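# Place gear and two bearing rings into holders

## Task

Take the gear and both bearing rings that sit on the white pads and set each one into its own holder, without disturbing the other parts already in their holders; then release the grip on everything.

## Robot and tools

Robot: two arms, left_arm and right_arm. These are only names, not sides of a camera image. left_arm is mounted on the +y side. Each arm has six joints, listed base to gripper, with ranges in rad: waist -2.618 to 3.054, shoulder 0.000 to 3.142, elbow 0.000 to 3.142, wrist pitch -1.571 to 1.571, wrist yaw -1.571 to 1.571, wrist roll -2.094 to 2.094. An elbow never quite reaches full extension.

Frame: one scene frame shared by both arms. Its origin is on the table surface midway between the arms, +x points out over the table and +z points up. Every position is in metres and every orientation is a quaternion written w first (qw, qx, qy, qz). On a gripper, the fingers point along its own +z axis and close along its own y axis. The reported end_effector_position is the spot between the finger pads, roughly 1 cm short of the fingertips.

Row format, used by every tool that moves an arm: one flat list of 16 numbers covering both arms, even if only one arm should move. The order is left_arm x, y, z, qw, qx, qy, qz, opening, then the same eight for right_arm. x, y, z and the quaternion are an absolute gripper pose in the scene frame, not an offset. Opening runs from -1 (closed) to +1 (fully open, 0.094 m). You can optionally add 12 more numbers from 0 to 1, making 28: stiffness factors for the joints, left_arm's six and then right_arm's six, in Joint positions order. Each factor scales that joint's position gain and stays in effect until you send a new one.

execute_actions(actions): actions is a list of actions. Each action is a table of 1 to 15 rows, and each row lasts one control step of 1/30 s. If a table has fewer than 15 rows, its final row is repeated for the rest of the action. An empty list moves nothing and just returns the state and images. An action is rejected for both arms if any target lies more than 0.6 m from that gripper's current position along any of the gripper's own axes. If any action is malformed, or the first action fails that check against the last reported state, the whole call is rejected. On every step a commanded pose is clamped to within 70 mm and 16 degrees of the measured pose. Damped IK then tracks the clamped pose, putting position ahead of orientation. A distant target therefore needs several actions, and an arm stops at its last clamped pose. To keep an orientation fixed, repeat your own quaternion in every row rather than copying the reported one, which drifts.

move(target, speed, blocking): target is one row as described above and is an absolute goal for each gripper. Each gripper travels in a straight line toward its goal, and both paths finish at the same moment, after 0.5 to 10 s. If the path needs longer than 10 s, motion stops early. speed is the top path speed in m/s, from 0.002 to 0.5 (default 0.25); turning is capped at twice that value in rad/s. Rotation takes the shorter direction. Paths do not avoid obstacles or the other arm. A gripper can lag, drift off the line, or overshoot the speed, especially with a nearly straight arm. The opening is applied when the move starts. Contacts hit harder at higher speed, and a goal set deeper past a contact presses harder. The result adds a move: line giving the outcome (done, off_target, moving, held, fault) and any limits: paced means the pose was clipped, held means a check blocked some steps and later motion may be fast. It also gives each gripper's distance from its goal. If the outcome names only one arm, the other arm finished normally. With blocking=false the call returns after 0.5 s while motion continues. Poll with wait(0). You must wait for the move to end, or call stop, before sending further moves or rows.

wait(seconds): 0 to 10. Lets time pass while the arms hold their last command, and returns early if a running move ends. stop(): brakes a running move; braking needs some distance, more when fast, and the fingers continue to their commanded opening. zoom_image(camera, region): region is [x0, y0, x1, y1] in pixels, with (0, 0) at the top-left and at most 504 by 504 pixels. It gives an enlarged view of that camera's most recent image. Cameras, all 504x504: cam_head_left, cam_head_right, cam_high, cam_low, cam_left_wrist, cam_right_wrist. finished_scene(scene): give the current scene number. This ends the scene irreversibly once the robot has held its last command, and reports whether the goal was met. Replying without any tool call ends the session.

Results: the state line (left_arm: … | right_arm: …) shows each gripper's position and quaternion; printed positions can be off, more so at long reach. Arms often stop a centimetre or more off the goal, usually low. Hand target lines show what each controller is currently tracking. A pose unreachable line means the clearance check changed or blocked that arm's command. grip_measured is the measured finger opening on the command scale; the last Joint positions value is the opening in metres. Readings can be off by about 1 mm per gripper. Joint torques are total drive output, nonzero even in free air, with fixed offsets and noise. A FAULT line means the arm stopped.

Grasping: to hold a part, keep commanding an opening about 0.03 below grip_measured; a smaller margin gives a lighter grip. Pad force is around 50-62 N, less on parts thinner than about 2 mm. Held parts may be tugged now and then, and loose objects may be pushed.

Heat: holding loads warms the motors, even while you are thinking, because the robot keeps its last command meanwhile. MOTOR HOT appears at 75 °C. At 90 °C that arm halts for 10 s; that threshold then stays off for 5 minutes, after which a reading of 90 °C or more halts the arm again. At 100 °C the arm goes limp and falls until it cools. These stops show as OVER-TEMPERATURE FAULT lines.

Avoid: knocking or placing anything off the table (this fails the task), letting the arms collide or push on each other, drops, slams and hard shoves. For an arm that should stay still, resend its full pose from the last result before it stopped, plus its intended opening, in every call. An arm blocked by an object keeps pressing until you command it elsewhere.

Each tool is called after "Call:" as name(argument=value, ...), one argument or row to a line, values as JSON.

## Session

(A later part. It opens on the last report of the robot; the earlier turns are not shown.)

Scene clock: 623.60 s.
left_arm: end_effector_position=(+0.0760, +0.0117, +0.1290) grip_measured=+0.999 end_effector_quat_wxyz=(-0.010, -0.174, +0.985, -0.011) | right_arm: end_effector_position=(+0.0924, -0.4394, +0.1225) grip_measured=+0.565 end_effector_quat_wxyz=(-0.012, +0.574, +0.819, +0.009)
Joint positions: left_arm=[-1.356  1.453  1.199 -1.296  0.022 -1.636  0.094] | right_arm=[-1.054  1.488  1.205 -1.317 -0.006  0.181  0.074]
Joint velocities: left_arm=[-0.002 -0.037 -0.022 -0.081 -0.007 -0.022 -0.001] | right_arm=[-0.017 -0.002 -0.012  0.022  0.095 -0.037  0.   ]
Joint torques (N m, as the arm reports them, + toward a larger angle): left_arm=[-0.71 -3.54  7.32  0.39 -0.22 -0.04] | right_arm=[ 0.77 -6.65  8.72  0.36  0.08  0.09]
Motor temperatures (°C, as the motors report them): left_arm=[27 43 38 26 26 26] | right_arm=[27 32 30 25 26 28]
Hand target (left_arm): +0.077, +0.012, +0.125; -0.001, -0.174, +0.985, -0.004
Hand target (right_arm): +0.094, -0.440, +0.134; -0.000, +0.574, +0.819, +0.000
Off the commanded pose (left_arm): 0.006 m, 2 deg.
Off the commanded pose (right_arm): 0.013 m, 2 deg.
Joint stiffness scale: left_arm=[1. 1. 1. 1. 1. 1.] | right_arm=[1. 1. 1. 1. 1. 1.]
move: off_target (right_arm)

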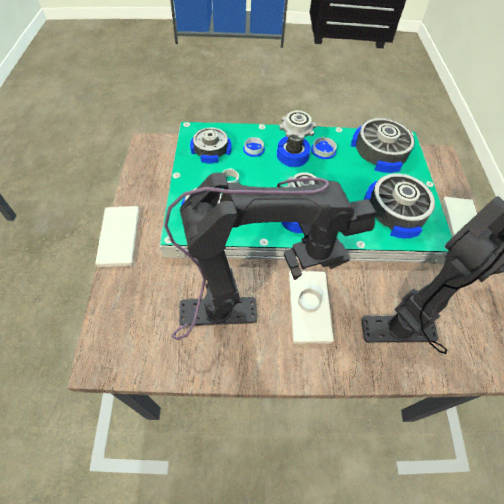

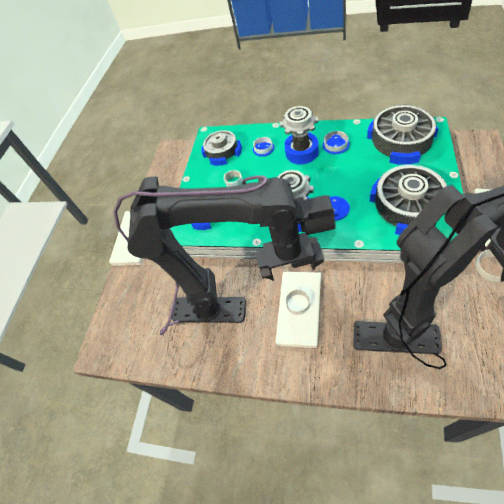

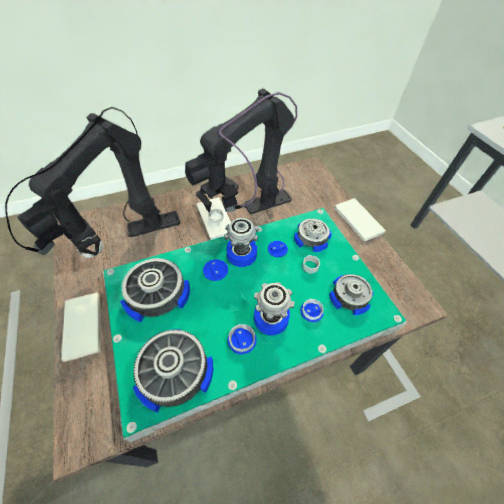

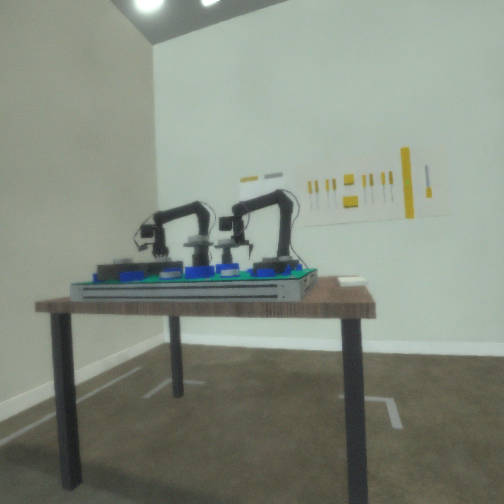

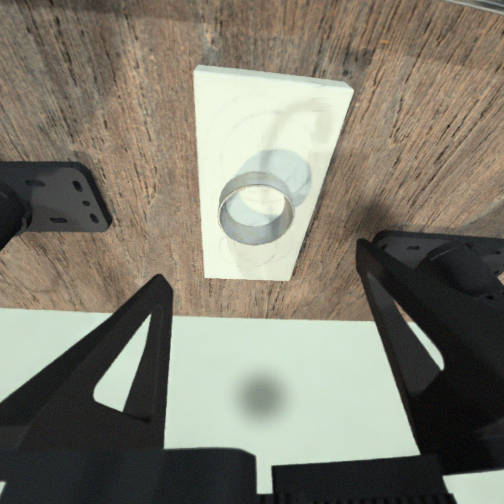

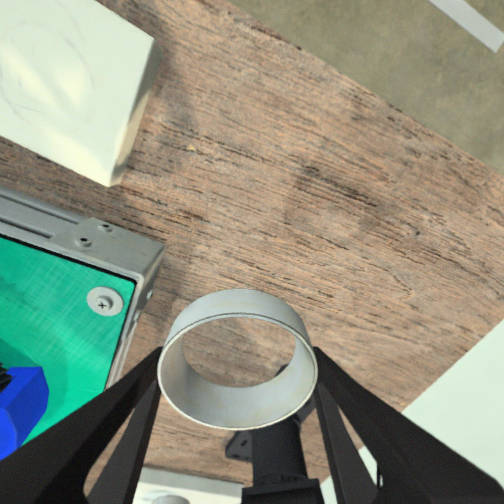

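Call:
move(
  target=[0.051,-0.002,0.072,0,-0.174,0.985,0,1.0, 0.145,-0.30,0.148,0,0.574,0.819,0,0.50],
  speed=0.12,
)

Scene clock: 636.03 s.
left_arm: end_effector_position=(+0.0504, -0.0059, +0.0786) grip_measured=+0.999 end_effector_quat_wxyz=(-0.010, -0.175, +0.984, -0.013) | right_arm: end_effector_position=(+0.1487, -0.3055, +0.1423) grip_measured=+0.565 end_effector_quat_wxyz=(-0.007, +0.572, +0.820, -0.000)
Joint positions: left_arm=[-1.471  1.516  1.055 -1.084  0.021 -1.753  0.094] | right_arm=[-0.411  1.293  1.125 -1.417 -0.003  0.82   0.074]
Joint velocities: left_arm=[-0.007 -0.007 -0.012  0.022  0.037 -0.037 -0.   ] | right_arm=[-0.002  0.007 -0.002 -0.007 -0.037  0.051 -0.001]
Joint torques (N m, as the arm reports them, + toward a larger angle): left_arm=[-0.68 -3.88  6.41  0.36 -0.23 -0.03] | right_arm=[ 0.73 -5.21  6.82  0.37  0.15  0.1 ]
Motor temperatures (°C, as the motors report them): left_arm=[27 42 38 26 26 26] | right_arm=[27 32 31 25 26 28]
Hand target (left_arm): +0.051, -0.003, +0.072; -0.000, -0.174, +0.985, -0.001
Hand target (right_arm): +0.144, -0.304, +0.147; -0.003, +0.574, +0.819, -0.006
Off the commanded pose (left_arm): 0.008 m, 2 deg.
Off the commanded pose (right_arm): 0.009 m, 1 deg.
Joint stiffness scale: left_arm=[1. 1. 1. 1. 1. 1.] | right_arm=[1. 1. 1. 1. 1. 1.]
move: done

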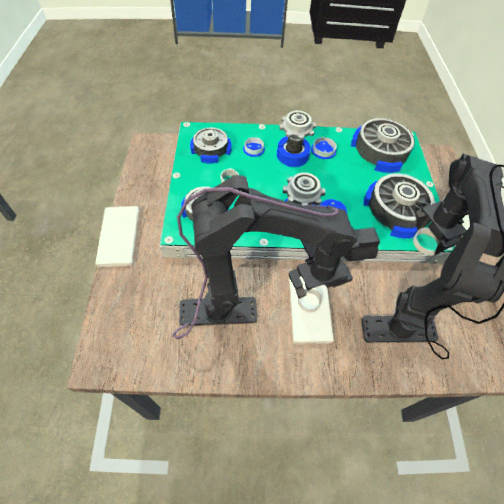

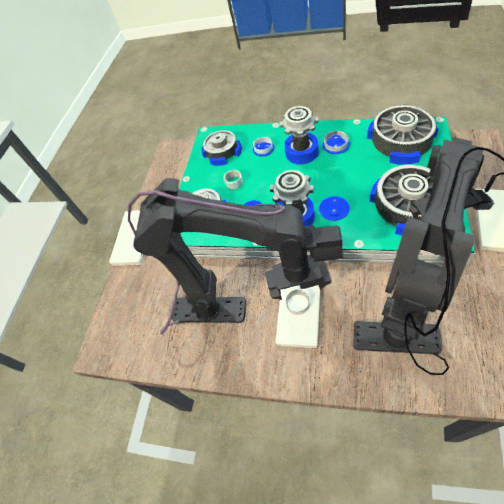

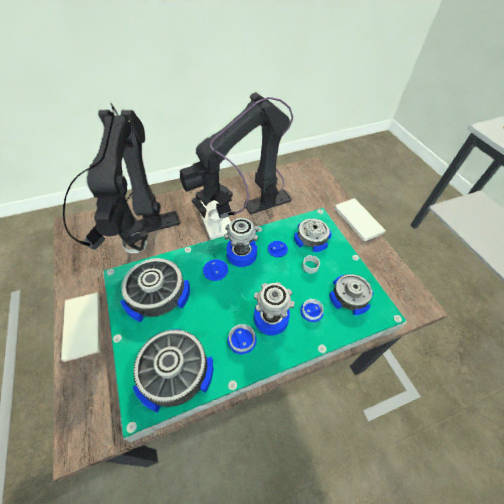

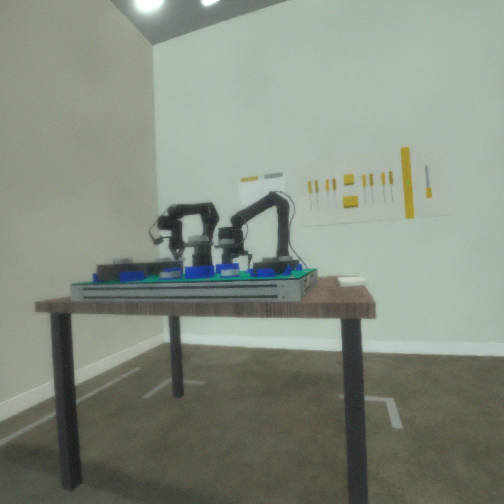

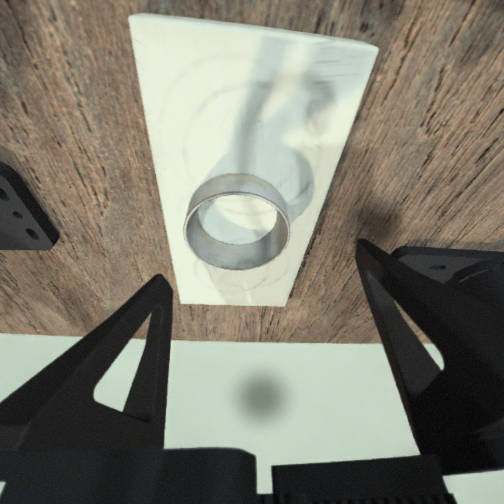

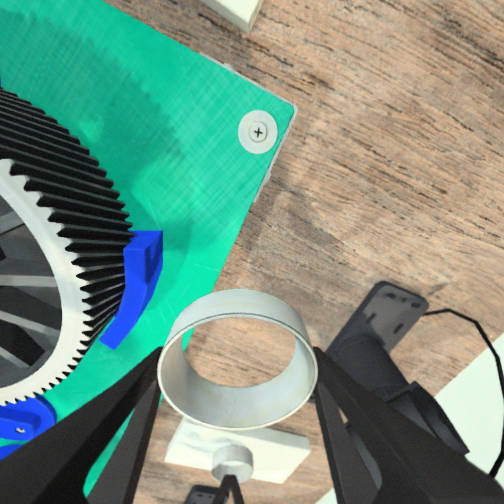

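Call:
execute_actions(
  actions=[],
)

Scene clock: 645.87 s.
left_arm: end_effector_position=(+0.0504, -0.0060, +0.0786) grip_measured=+0.999 end_effector_quat_wxyz=(-0.010, -0.175, +0.984, -0.013) | right_arm: end_effector_position=(+0.1486, -0.3054, +0.1423) grip_measured=+0.565 end_effector_quat_wxyz=(-0.007, +0.573, +0.819, -0.000)
Joint positions: left_arm=[-1.471  1.516  1.055 -1.084  0.021 -1.753  0.094] | right_arm=[-0.411  1.293  1.125 -1.417 -0.003  0.823  0.074]
Joint velocities: left_arm=[-0.002 -0.007 -0.012 -0.022 -0.022 -0.007 -0.   ] | right_arm=[ 0.002 -0.017 -0.002 -0.081 -0.007 -0.051 -0.001]
Joint torques (N m, as the arm reports them, + toward a larger angle): left_arm=[-0.6  -4.06  6.44  0.39 -0.22 -0.06] | right_arm=[ 0.75 -5.23  6.81  0.37  0.15  0.09]
Motor temperatures (°C, as the motors report them): left_arm=[27 42 37 26 26 26] | right_arm=[27 32 31 25 26 28]
Hand target (left_arm): +0.051, -0.003, +0.072; -0.001, -0.174, +0.985, -0.001
Hand target (right_arm): +0.144, -0.304, +0.147; -0.003, +0.574, +0.819, -0.006
Off the commanded pose (left_arm): 0.008 m, 2 deg.
Off the commanded pose (right_arm): 0.009 m, 1 deg.
Joint stiffness scale: left_arm=[1. 1. 1. 1. 1. 1.] | right_arm=[1. 1. 1. 1. 1. 1.]

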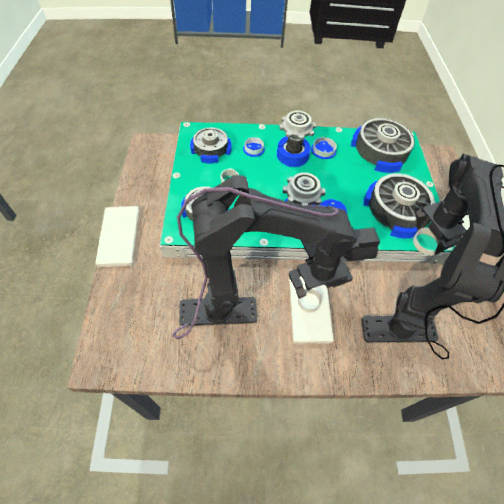

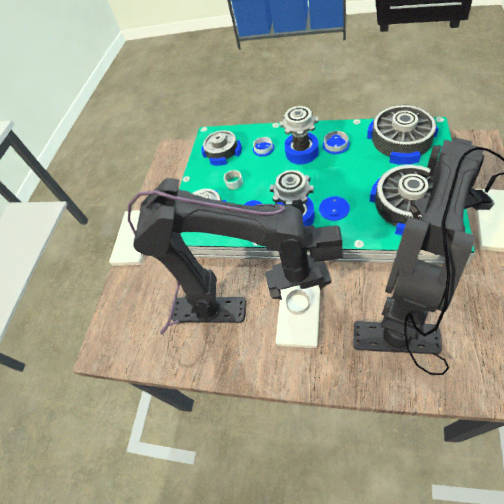

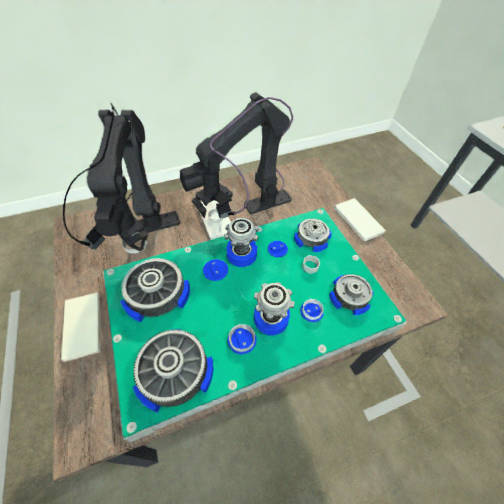

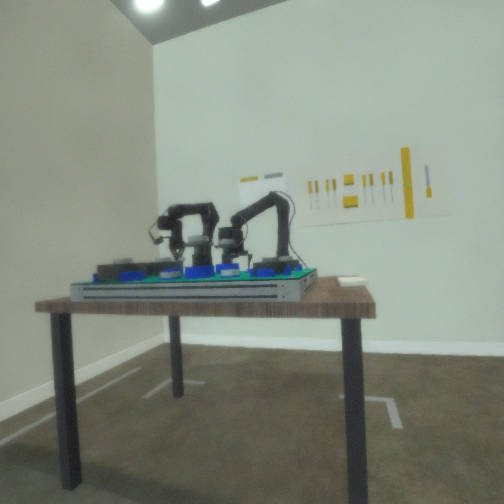

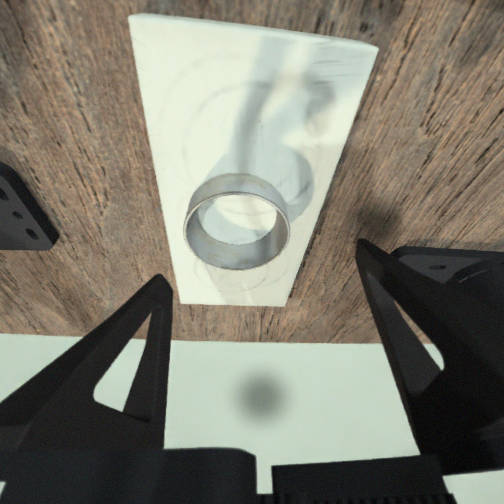

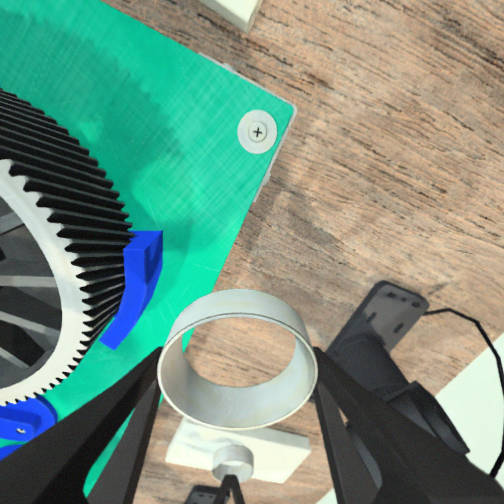

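Call:
move(
  target=[0.0445, 0.005, 0.045, 0, -0.174, 0.985, 0, 1.0, 0.145, -0.14, 0.149, 0, 0.574, 0.819, 0, 0.50],
  speed=0.1,
)

Scene clock: 684.77 s.
left_arm: end_effector_position=(+0.0443, +0.0003, +0.0522) grip_measured=+0.999 end_effector_quat_wxyz=(-0.010, -0.176, +0.984, -0.013) | right_arm: end_effector_position=(+0.1431, -0.1468, +0.1430) grip_measured=+0.565 end_effector_quat_wxyz=(-0.005, +0.572, +0.820, -0.007)
Joint positions: left_arm=[-1.491  1.516  0.946 -0.974  0.02  -1.774  0.094] | right_arm=[ 0.429  1.292  1.128 -1.424 -0.001  1.66   0.074]
Joint velocities: left_arm=[ 0.002  0.007  0.002 -0.022 -0.007 -0.022 -0.   ] | right_arm=[-0.002 -0.002  0.017 -0.051  0.066  0.037 -0.   ]
Joint torques (N m, as the arm reports them, + toward a larger angle): left_arm=[-0.67 -3.73  6.09  0.34 -0.24 -0.03] | right_arm=[ 0.7  -3.13  8.86  0.42  0.16  0.1 ]
Motor temperatures (°C, as the motors report them): left_arm=[27 41 37 26 26 26] | right_arm=[27 32 31 25 26 28]
Hand target (left_arm): +0.044, +0.005, +0.045; -0.000, -0.174, +0.985, -0.000
Hand target (right_arm): +0.147, -0.146, +0.149; +0.003, +0.574, +0.819, -0.008
Off the commanded pose (left_arm): 0.009 m, 2 deg.
Off the commanded pose (right_arm): 0.009 m, 1 deg.
Joint stiffness scale: left_arm=[1. 1. 1. 1. 1. 1.] | right_arm=[1. 1. 1. 1. 1. 1.]
move: done

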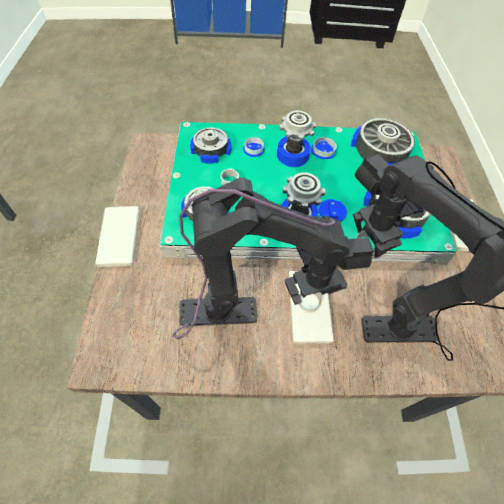

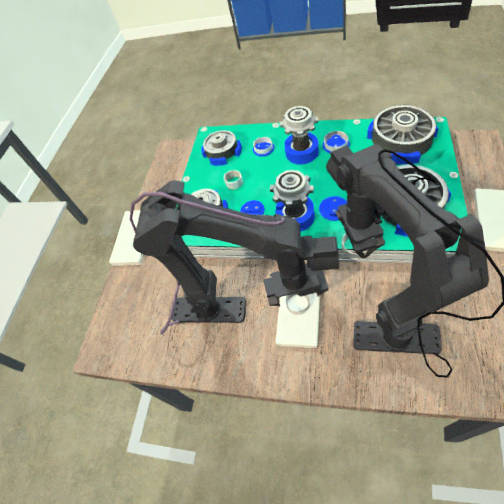

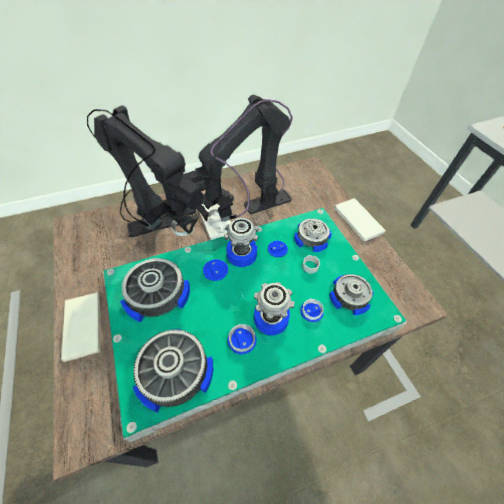

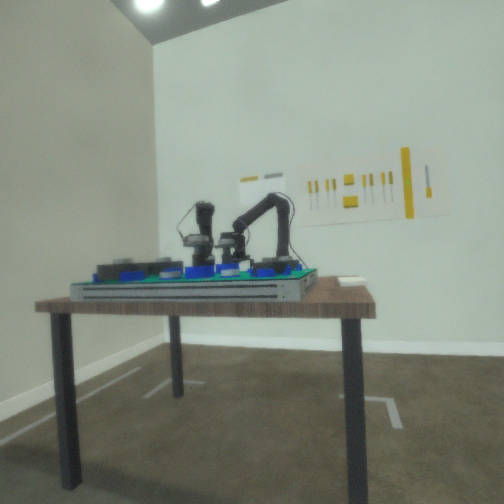

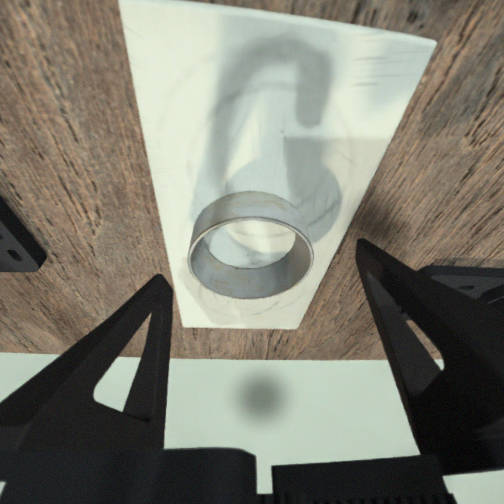

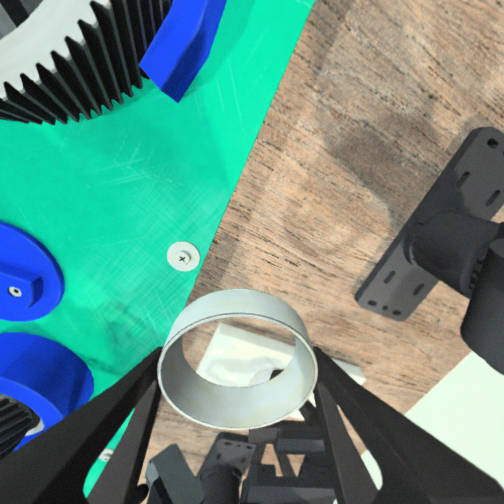

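Call:
zoom_image(
  camera="cam_left_wrist",
  region=[130, 160, 390, 340],
)

Region (130, 160, 390, 340) of cam_left_wrist's 504x504 image, scaled by 1.938, with more detail than that image has; it fills the top 349 rows of this view, and the rest is white.

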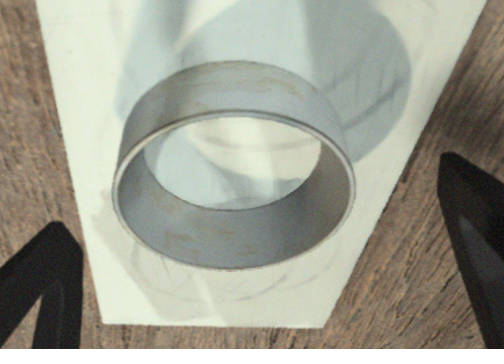

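Call:
move(
  target=[0.0445, 0.009, 0.029, 0, -0.174, 0.985, 0, 1.0, 0.285, -0.11, 0.150, 0, 0.574, 0.819, 0, 0.50],
  speed=0.08,
)

Scene clock: 701.10 s.
left_arm: end_effector_position=(+0.0439, +0.0033, +0.0384) grip_measured=+0.999 end_effector_quat_wxyz=(-0.010, -0.175, +0.984, -0.018) | right_arm: end_effector_position=(+0.2841, -0.1087, +0.1450) grip_measured=+0.565 end_effector_quat_wxyz=(+0.000, +0.574, +0.819, +0.002)
Joint positions: left_arm=[-1.491  1.516  0.887 -0.906  0.02  -1.774  0.094] | right_arm=[ 0.352  1.827  1.664 -1.405 -0.002  1.589  0.074]
Joint velocities: left_arm=[ 0.012  0.002  0.032 -0.007  0.037  0.037  0.   ] | right_arm=[ 0.002 -0.012 -0.007 -0.037 -0.022  0.037  0.   ]
Joint torques (N m, as the arm reports them, + toward a larger angle): left_arm=[-0.54 -3.01  6.02  0.38 -0.22 -0.04] | right_arm=[-0.69 -7.8   9.    0.39  0.03 -0.1 ]
Motor temperatures (°C, as the motors report them): left_arm=[27 41 37 26 26 26] | right_arm=[27 31 32 25 26 28]
Hand target (left_arm): +0.044, +0.009, +0.029; -0.000, -0.174, +0.985, -0.000
Hand target (right_arm): +0.285, -0.111, +0.151; -0.000, +0.574, +0.819, +0.001
Off the commanded pose (left_arm): 0.011 m, 2 deg.
Off the commanded pose (right_arm): 0.005 m, 0 deg.
Joint stiffness scale: left_arm=[1. 1. 1. 1. 1. 1.] | right_arm=[1. 1. 1. 1. 1. 1.]
move: off_target (left_arm)

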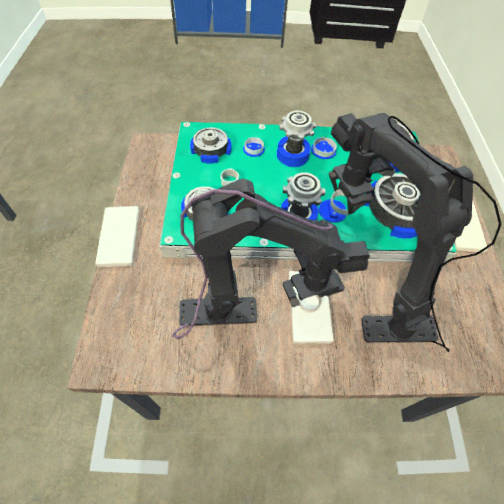

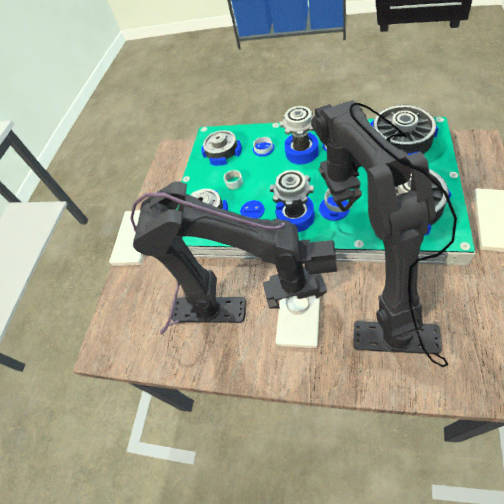

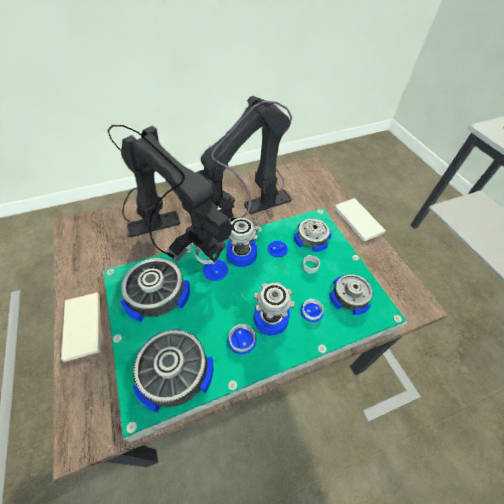

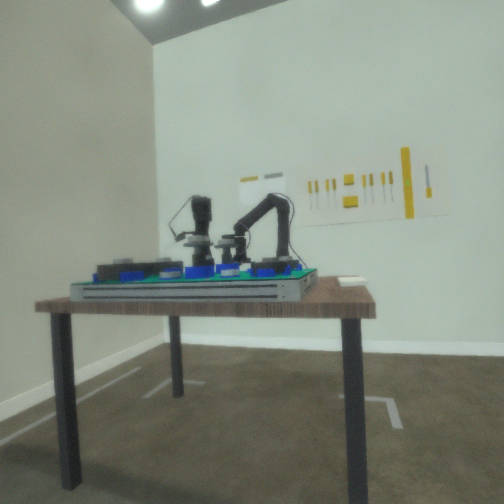

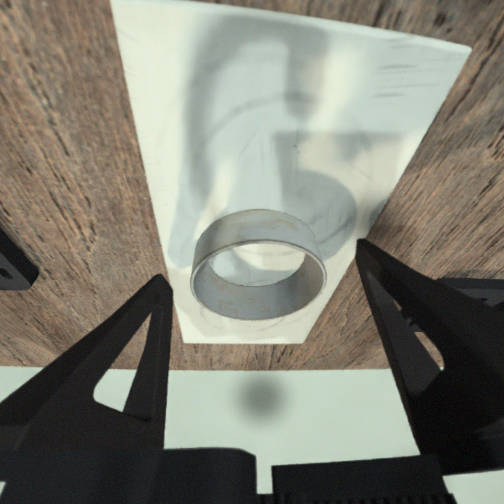

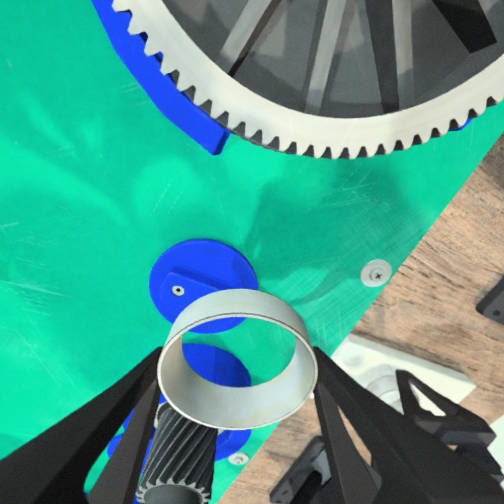

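Call:
zoom_image(
  camera="cam_right_wrist",
  region=[110, 200, 350, 440],
)

Call:
zoom_image(
  camera="cam_left_wrist",
  region=[130, 180, 390, 360],
)

Region (110, 200, 350, 440) of cam_right_wrist's 504x504 image, scaled by 2.100, with more detail than that image has.

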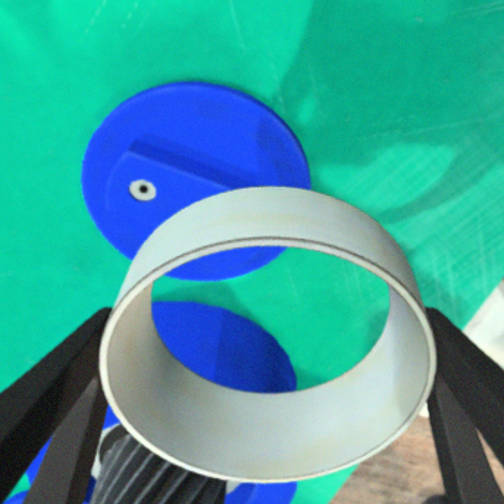

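Region (130, 180, 390, 360) of cam_left_wrist's 504x504 image, scaled by 1.938, with more detail than that image has; it fills the top 349 rows of this view, and the rest is white.

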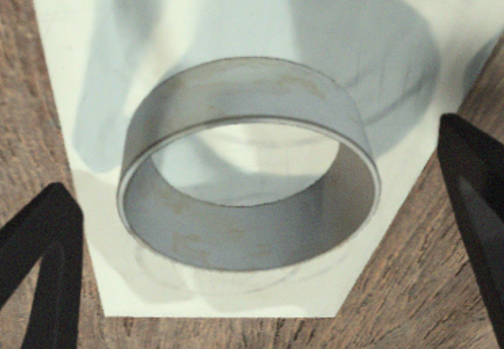

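Call:
move(
  target=[0.0445, 0.010, 0.0255, 0, -0.174, 0.985, 0, 1.0, 0.305, -0.094, 0.108, 0, 0.574, 0.819, 0, 0.50],
  speed=0.05,
)

Scene clock: 717.37 s.
left_arm: end_effector_position=(+0.0438, +0.0040, +0.0353) grip_measured=+0.999 end_effector_quat_wxyz=(-0.010, -0.175, +0.984, -0.019) | right_arm: end_effector_position=(+0.3069, -0.0966, +0.1132) grip_measured=+0.565 end_effector_quat_wxyz=(+0.001, +0.573, +0.819, +0.003)
Joint positions: left_arm=[-1.491  1.516  0.874 -0.891  0.02  -1.774  0.094] | right_arm=[ 0.361  1.923  1.664 -1.306 -0.002  1.595  0.074]
Joint velocities: left_arm=[-0.002 -0.002 -0.012 -0.037 -0.051  0.007  0.   ] | right_arm=[ 0.002  0.012  0.017  0.037 -0.066  0.007  0.001]
Joint torques (N m, as the arm reports them, + toward a larger angle): left_arm=[-0.52 -2.96  6.03  0.38 -0.25  0.  ] | right_arm=[ 0.71 -8.76  5.63  0.66  0.04  0.1 ]
Motor temperatures (°C, as the motors report them): left_arm=[27 40 37 26 26 26] | right_arm=[27 33 33 25 26 28]
Hand target (left_arm): +0.044, +0.010, +0.026; -0.000, -0.174, +0.985, -0.000
Hand target (right_arm): +0.305, -0.095, +0.108; +0.000, +0.574, +0.819, -0.000
Off the commanded pose (left_arm): 0.012 m, 2 deg.
Off the commanded pose (right_arm): 0.006 m, 0 deg.
Joint stiffness scale: left_arm=[1. 1. 1. 1. 1. 1.] | right_arm=[1. 1. 1. 1. 1. 1.]
move: off_target (left_arm)

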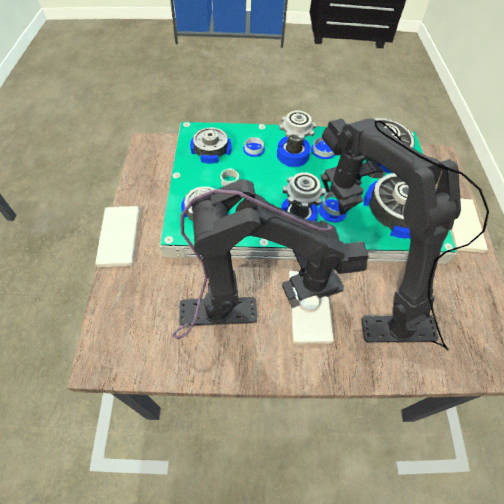

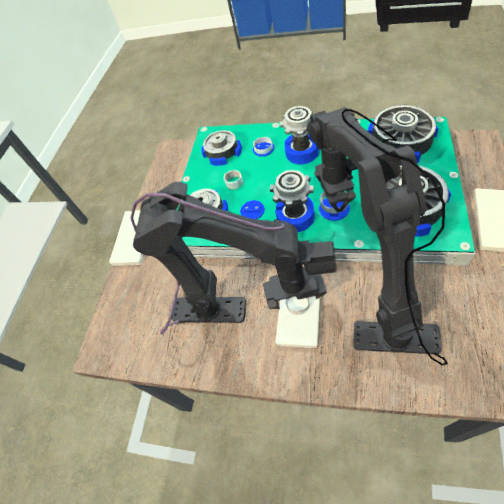

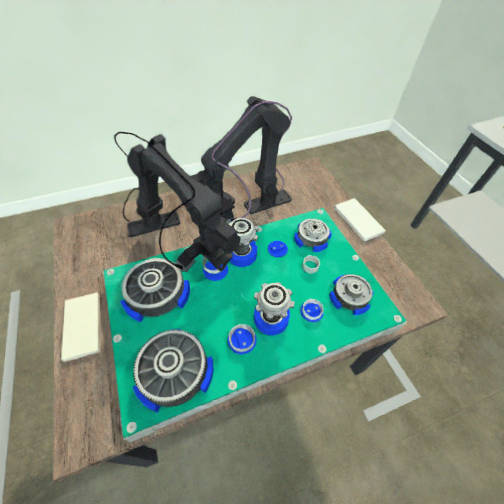

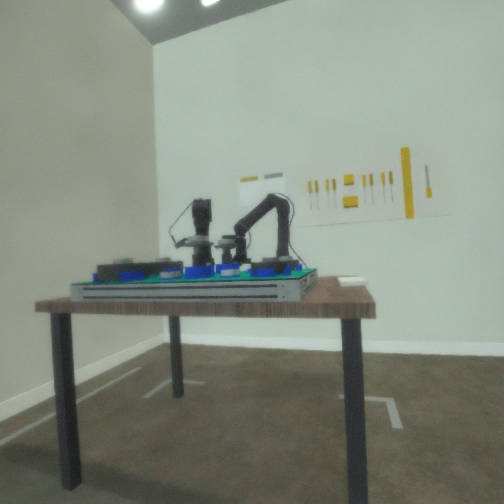

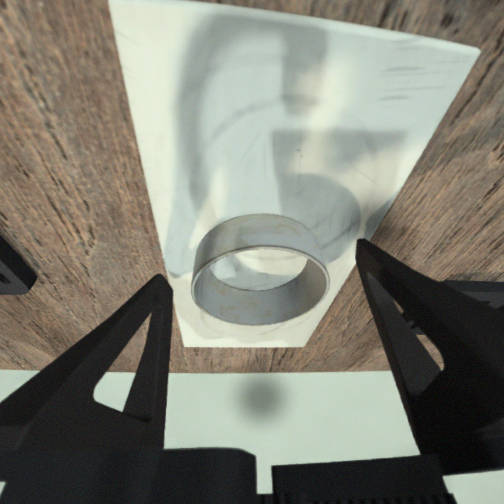

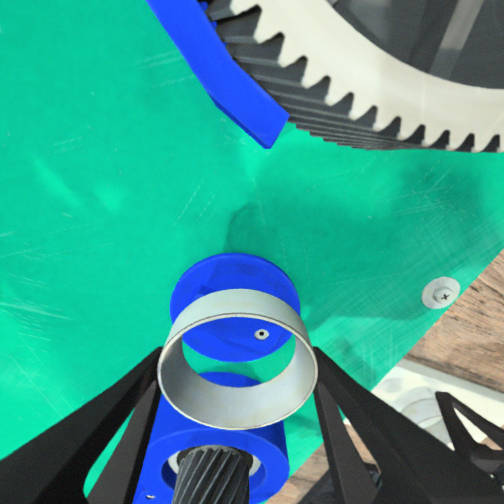

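Call:
zoom_image(
  camera="cam_right_wrist",
  region=[130, 230, 350, 450],
)

Call:
execute_actions(
  actions=[
    [[0.0445, 0.010, 0.0255, 0, -0.174, 0.985, 0, 0.9, 0.305, -0.094, 0.108, 0, 0.574, 0.819, 0, 0.50],[0.0445, 0.010, 0.0255, 0, -0.174, 0.985, 0, 0.8, 0.305, -0.094, 0.108, 0, 0.574, 0.819, 0, 0.50],[0.0445, 0.010, 0.0255, 0, -0.174, 0.985, 0, 0.7, 0.305, -0.094, 0.108, 0, 0.574, 0.819, 0, 0.50],[0.0445, 0.010, 0.0255, 0, -0.174, 0.985, 0, 0.6, 0.305, -0.094, 0.108, 0, 0.574, 0.819, 0, 0.50],[0.0445, 0.010, 0.0255, 0, -0.174, 0.985, 0, 0.5, 0.305, -0.094, 0.108, 0, 0.574, 0.819, 0, 0.50],[0.0445, 0.010, 0.0255, 0, -0.174, 0.985, 0, 0.42, 0.305, -0.094, 0.108, 0, 0.574, 0.819, 0, 0.50],[0.0445, 0.010, 0.0255, 0, -0.174, 0.985, 0, 0.36, 0.305, -0.094, 0.108, 0, 0.574, 0.819, 0, 0.50],[0.0445, 0.010, 0.0255, 0, -0.174, 0.985, 0, 0.32, 0.305, -0.094, 0.108, 0, 0.574, 0.819, 0, 0.50]],
    [[0.0445, 0.010, 0.0255, 0, -0.174, 0.985, 0, 0.30, 0.305, -0.094, 0.108, 0, 0.574, 0.819, 0, 0.50],[0.0445, 0.010, 0.0255, 0, -0.174, 0.985, 0, 0.28, 0.305, -0.094, 0.108, 0, 0.574, 0.819, 0, 0.50],[0.0445, 0.010, 0.0255, 0, -0.174, 0.985, 0, 0.26, 0.305, -0.094, 0.108, 0, 0.574, 0.819, 0, 0.50],[0.0445, 0.010, 0.0255, 0, -0.174, 0.985, 0, 0.24, 0.305, -0.094, 0.108, 0, 0.574, 0.819, 0, 0.50],[0.0445, 0.010, 0.0255, 0, -0.174, 0.985, 0, 0.22, 0.305, -0.094, 0.108, 0, 0.574, 0.819, 0, 0.50],[0.0445, 0.010, 0.0255, 0, -0.174, 0.985, 0, 0.20, 0.305, -0.094, 0.108, 0, 0.574, 0.819, 0, 0.50],[0.0445, 0.010, 0.0255, 0, -0.174, 0.985, 0, 0.18, 0.305, -0.094, 0.108, 0, 0.574, 0.819, 0, 0.50],[0.0445, 0.010, 0.0255, 0, -0.174, 0.985, 0, 0.16, 0.305, -0.094, 0.108, 0, 0.574, 0.819, 0, 0.50]],
    [[0.0445, 0.010, 0.0255, 0, -0.174, 0.985, 0, 0.16, 0.305, -0.094, 0.108, 0, 0.574, 0.819, 0, 0.50]],
  ],
)

Region (130, 230, 350, 450) of cam_right_wrist's 504x504 image, scaled by 2.291, with more detail than that image has.

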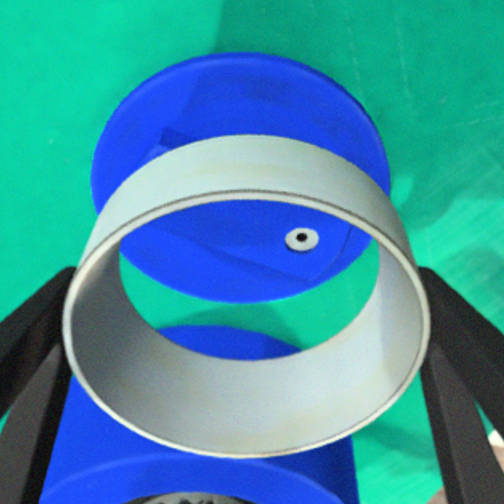

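Scene clock: 729.73 s.
left_arm: end_effector_position=(+0.0439, +0.0038, +0.0350) grip_measured=+0.291 end_effector_quat_wxyz=(-0.010, -0.175, +0.984, -0.019) | right_arm: end_effector_position=(+0.3072, -0.0964, +0.1132) grip_measured=+0.565 end_effector_quat_wxyz=(+0.001, +0.574, +0.819, +0.004)
Joint positions: left_arm=[-1.491  1.518  0.874 -0.889  0.02  -1.774  0.061] | right_arm=[ 0.361  1.923  1.664 -1.304 -0.002  1.597  0.074]
Joint velocities: left_arm=[ 0.002 -0.017  0.002 -0.051 -0.022 -0.037 -0.001] | right_arm=[ 0.007 -0.017 -0.017 -0.007  0.007 -0.066 -0.002]
Joint torques (N m, as the arm reports them, + toward a larger angle): left_arm=[-0.57 -2.98  6.05  0.37 -0.22  0.01] | right_arm=[ 0.82 -8.68  5.55  0.66  0.04  0.09]
Motor temperatures (°C, as the motors report them): left_arm=[27 40 37 26 26 26] | right_arm=[27 34 32 25 26 28]
Hand target (left_arm): +0.044, +0.010, +0.026; -0.000, -0.174, +0.985, -0.000
Hand target (right_arm): +0.305, -0.094, +0.108; -0.000, +0.574, +0.819, -0.000
Off the commanded pose (left_arm): 0.011 m, 2 deg.
Off the commanded pose (right_arm): 0.006 m, 0 deg.
Joint stiffness scale: left_arm=[1. 1. 1. 1. 1. 1.] | right_arm=[1. 1. 1. 1. 1. 1.]

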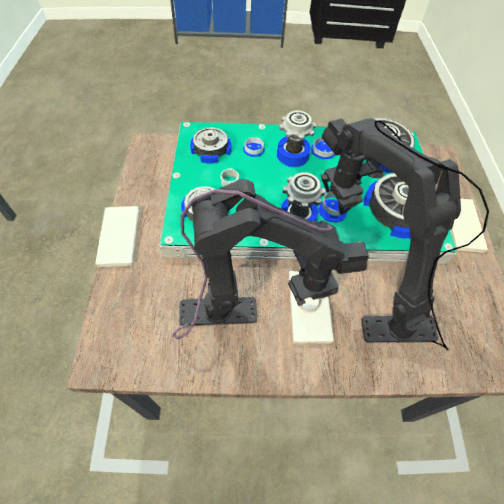

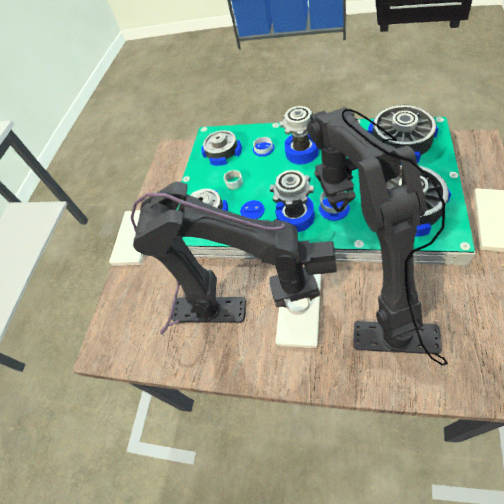

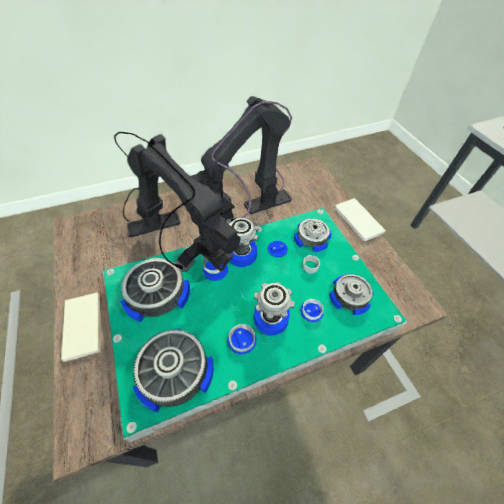

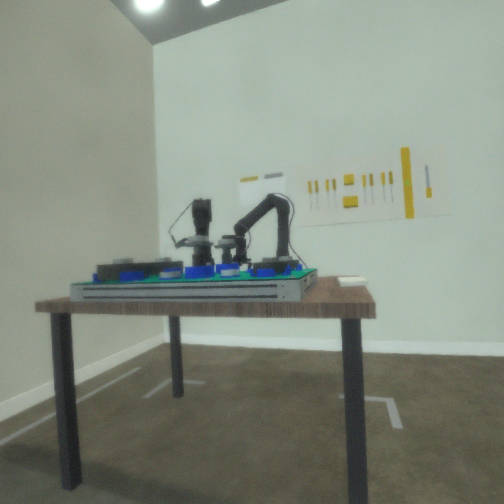

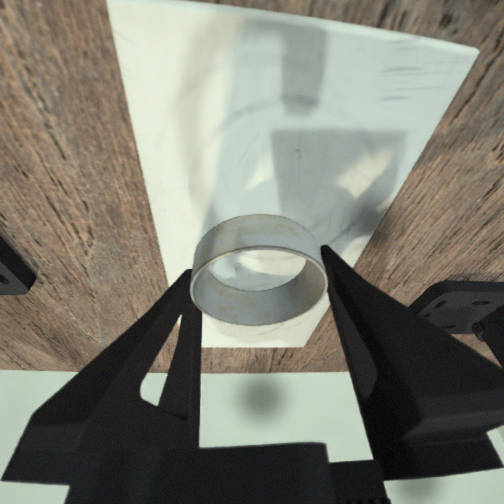

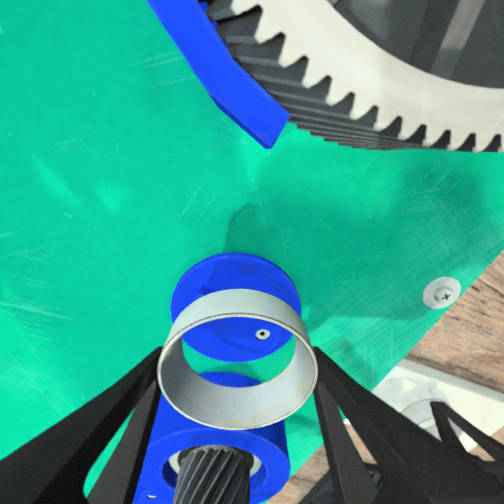

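Call:
move(
  target=[0.0445, 0.006, 0.125, 0, -0.174, 0.985, 0, 0.23, 0.306, -0.0905, 0.090, 0, 0.574, 0.819, 0, 0.50],
  speed=0.06,
)

Scene clock: 745.37 s.
left_arm: end_effector_position=(+0.0435, +0.0064, +0.1130) grip_measured=+0.291 end_effector_quat_wxyz=(-0.009, -0.176, +0.984, +0.014) | right_arm: end_effector_position=(+0.3082, -0.0928, +0.0980) grip_measured=+0.565 end_effector_quat_wxyz=(+0.003, +0.574, +0.819, +0.006)
Joint positions: left_arm=[-1.491  1.497  1.175 -1.277  0.02  -1.774  0.061] | right_arm=[ 0.37   1.929  1.611 -1.24  -0.001  1.604  0.074]
Joint velocities: left_arm=[ 0.002 -0.017  0.002  0.037 -0.037  0.022 -0.   ] | right_arm=[ 0.012 -0.002  0.002 -0.007 -0.022  0.007  0.001]
Joint torques (N m, as the arm reports them, + toward a larger angle): left_arm=[-0.55 -7.02  9.57  0.07 -0.21 -0.03] | right_arm=[ 0.79 -8.23  5.58  0.67  0.04  0.08]
Motor temperatures (°C, as the motors report them): left_arm=[27 40 37 26 26 26] | right_arm=[27 34 31 25 26 28]
Hand target (left_arm): +0.044, +0.006, +0.125; -0.000, -0.174, +0.985, +0.000
Hand target (right_arm): +0.306, -0.091, +0.090; +0.000, +0.574, +0.819, -0.000
Off the commanded pose (left_arm): 0.012 m, 2 deg.
Off the commanded pose (right_arm): 0.009 m, 1 deg.
Joint stiffness scale: left_arm=[1. 1. 1. 1. 1. 1.] | right_arm=[1. 1. 1. 1. 1. 1.]
move: off_target (left_arm)

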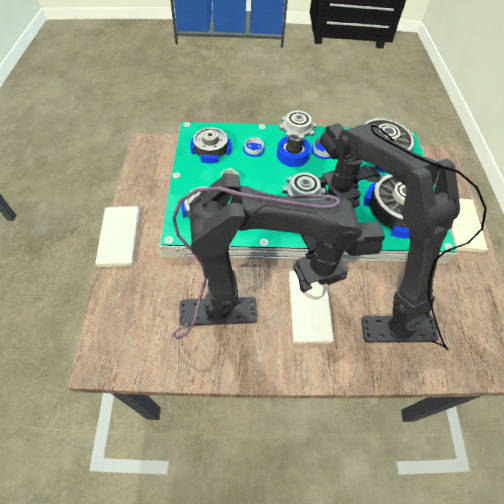

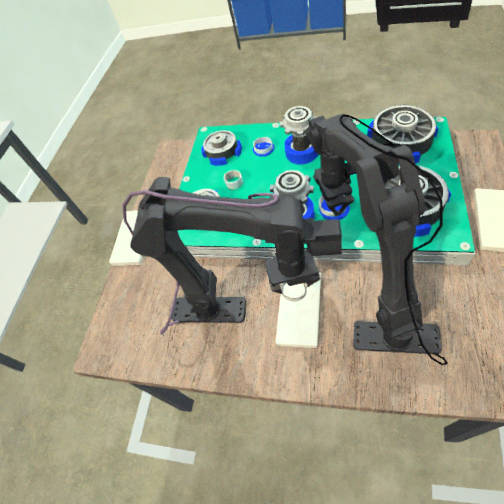

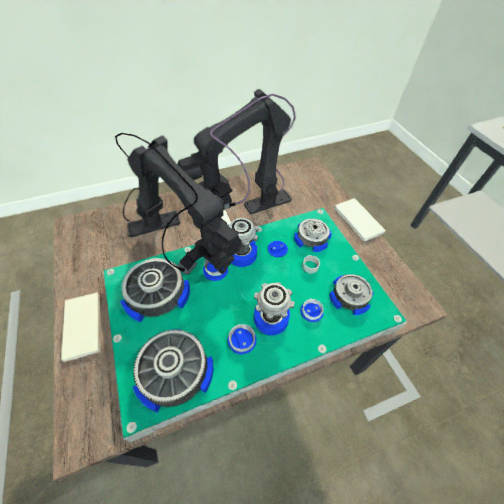

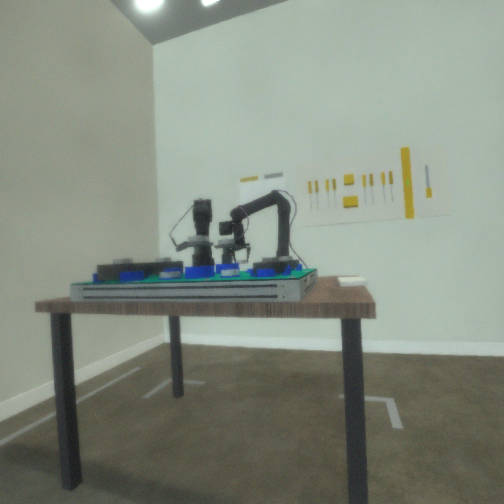

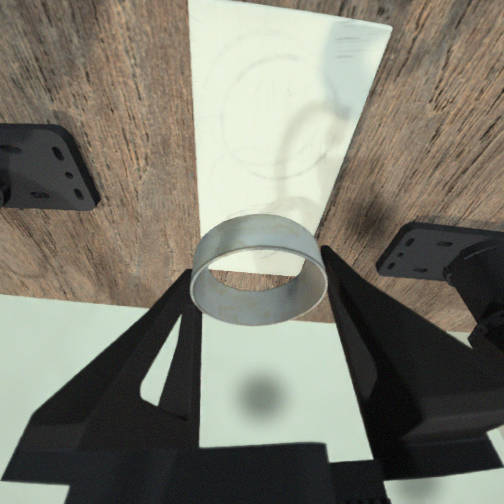

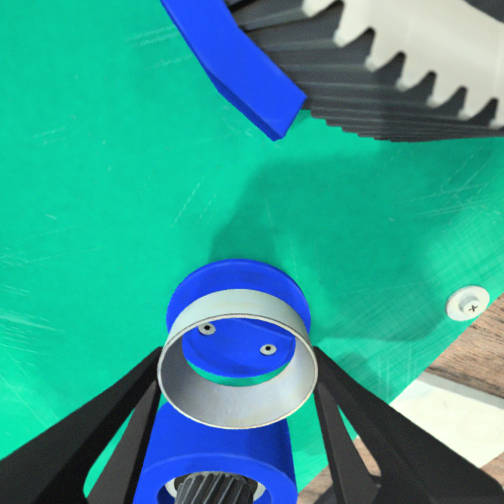

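Call:
zoom_image(
  camera="cam_right_wrist",
  region=[140, 240, 340, 440],
)

Region (140, 240, 340, 440) of cam_right_wrist's 504x504 image, scaled by 2.520, with more detail than that image has.

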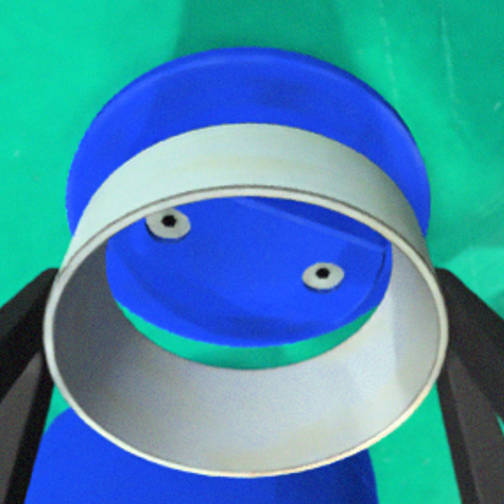

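Call:
zoom_image(
  camera="cam_right_wrist",
  region=[170, 300, 310, 400],
)

Region (170, 300, 310, 400) of cam_right_wrist's 504x504 image, scaled by 3.600, with more detail than that image has; it fills the top 360 rows of this view, and the rest is white.

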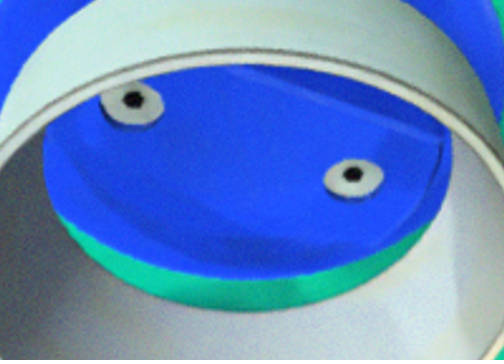

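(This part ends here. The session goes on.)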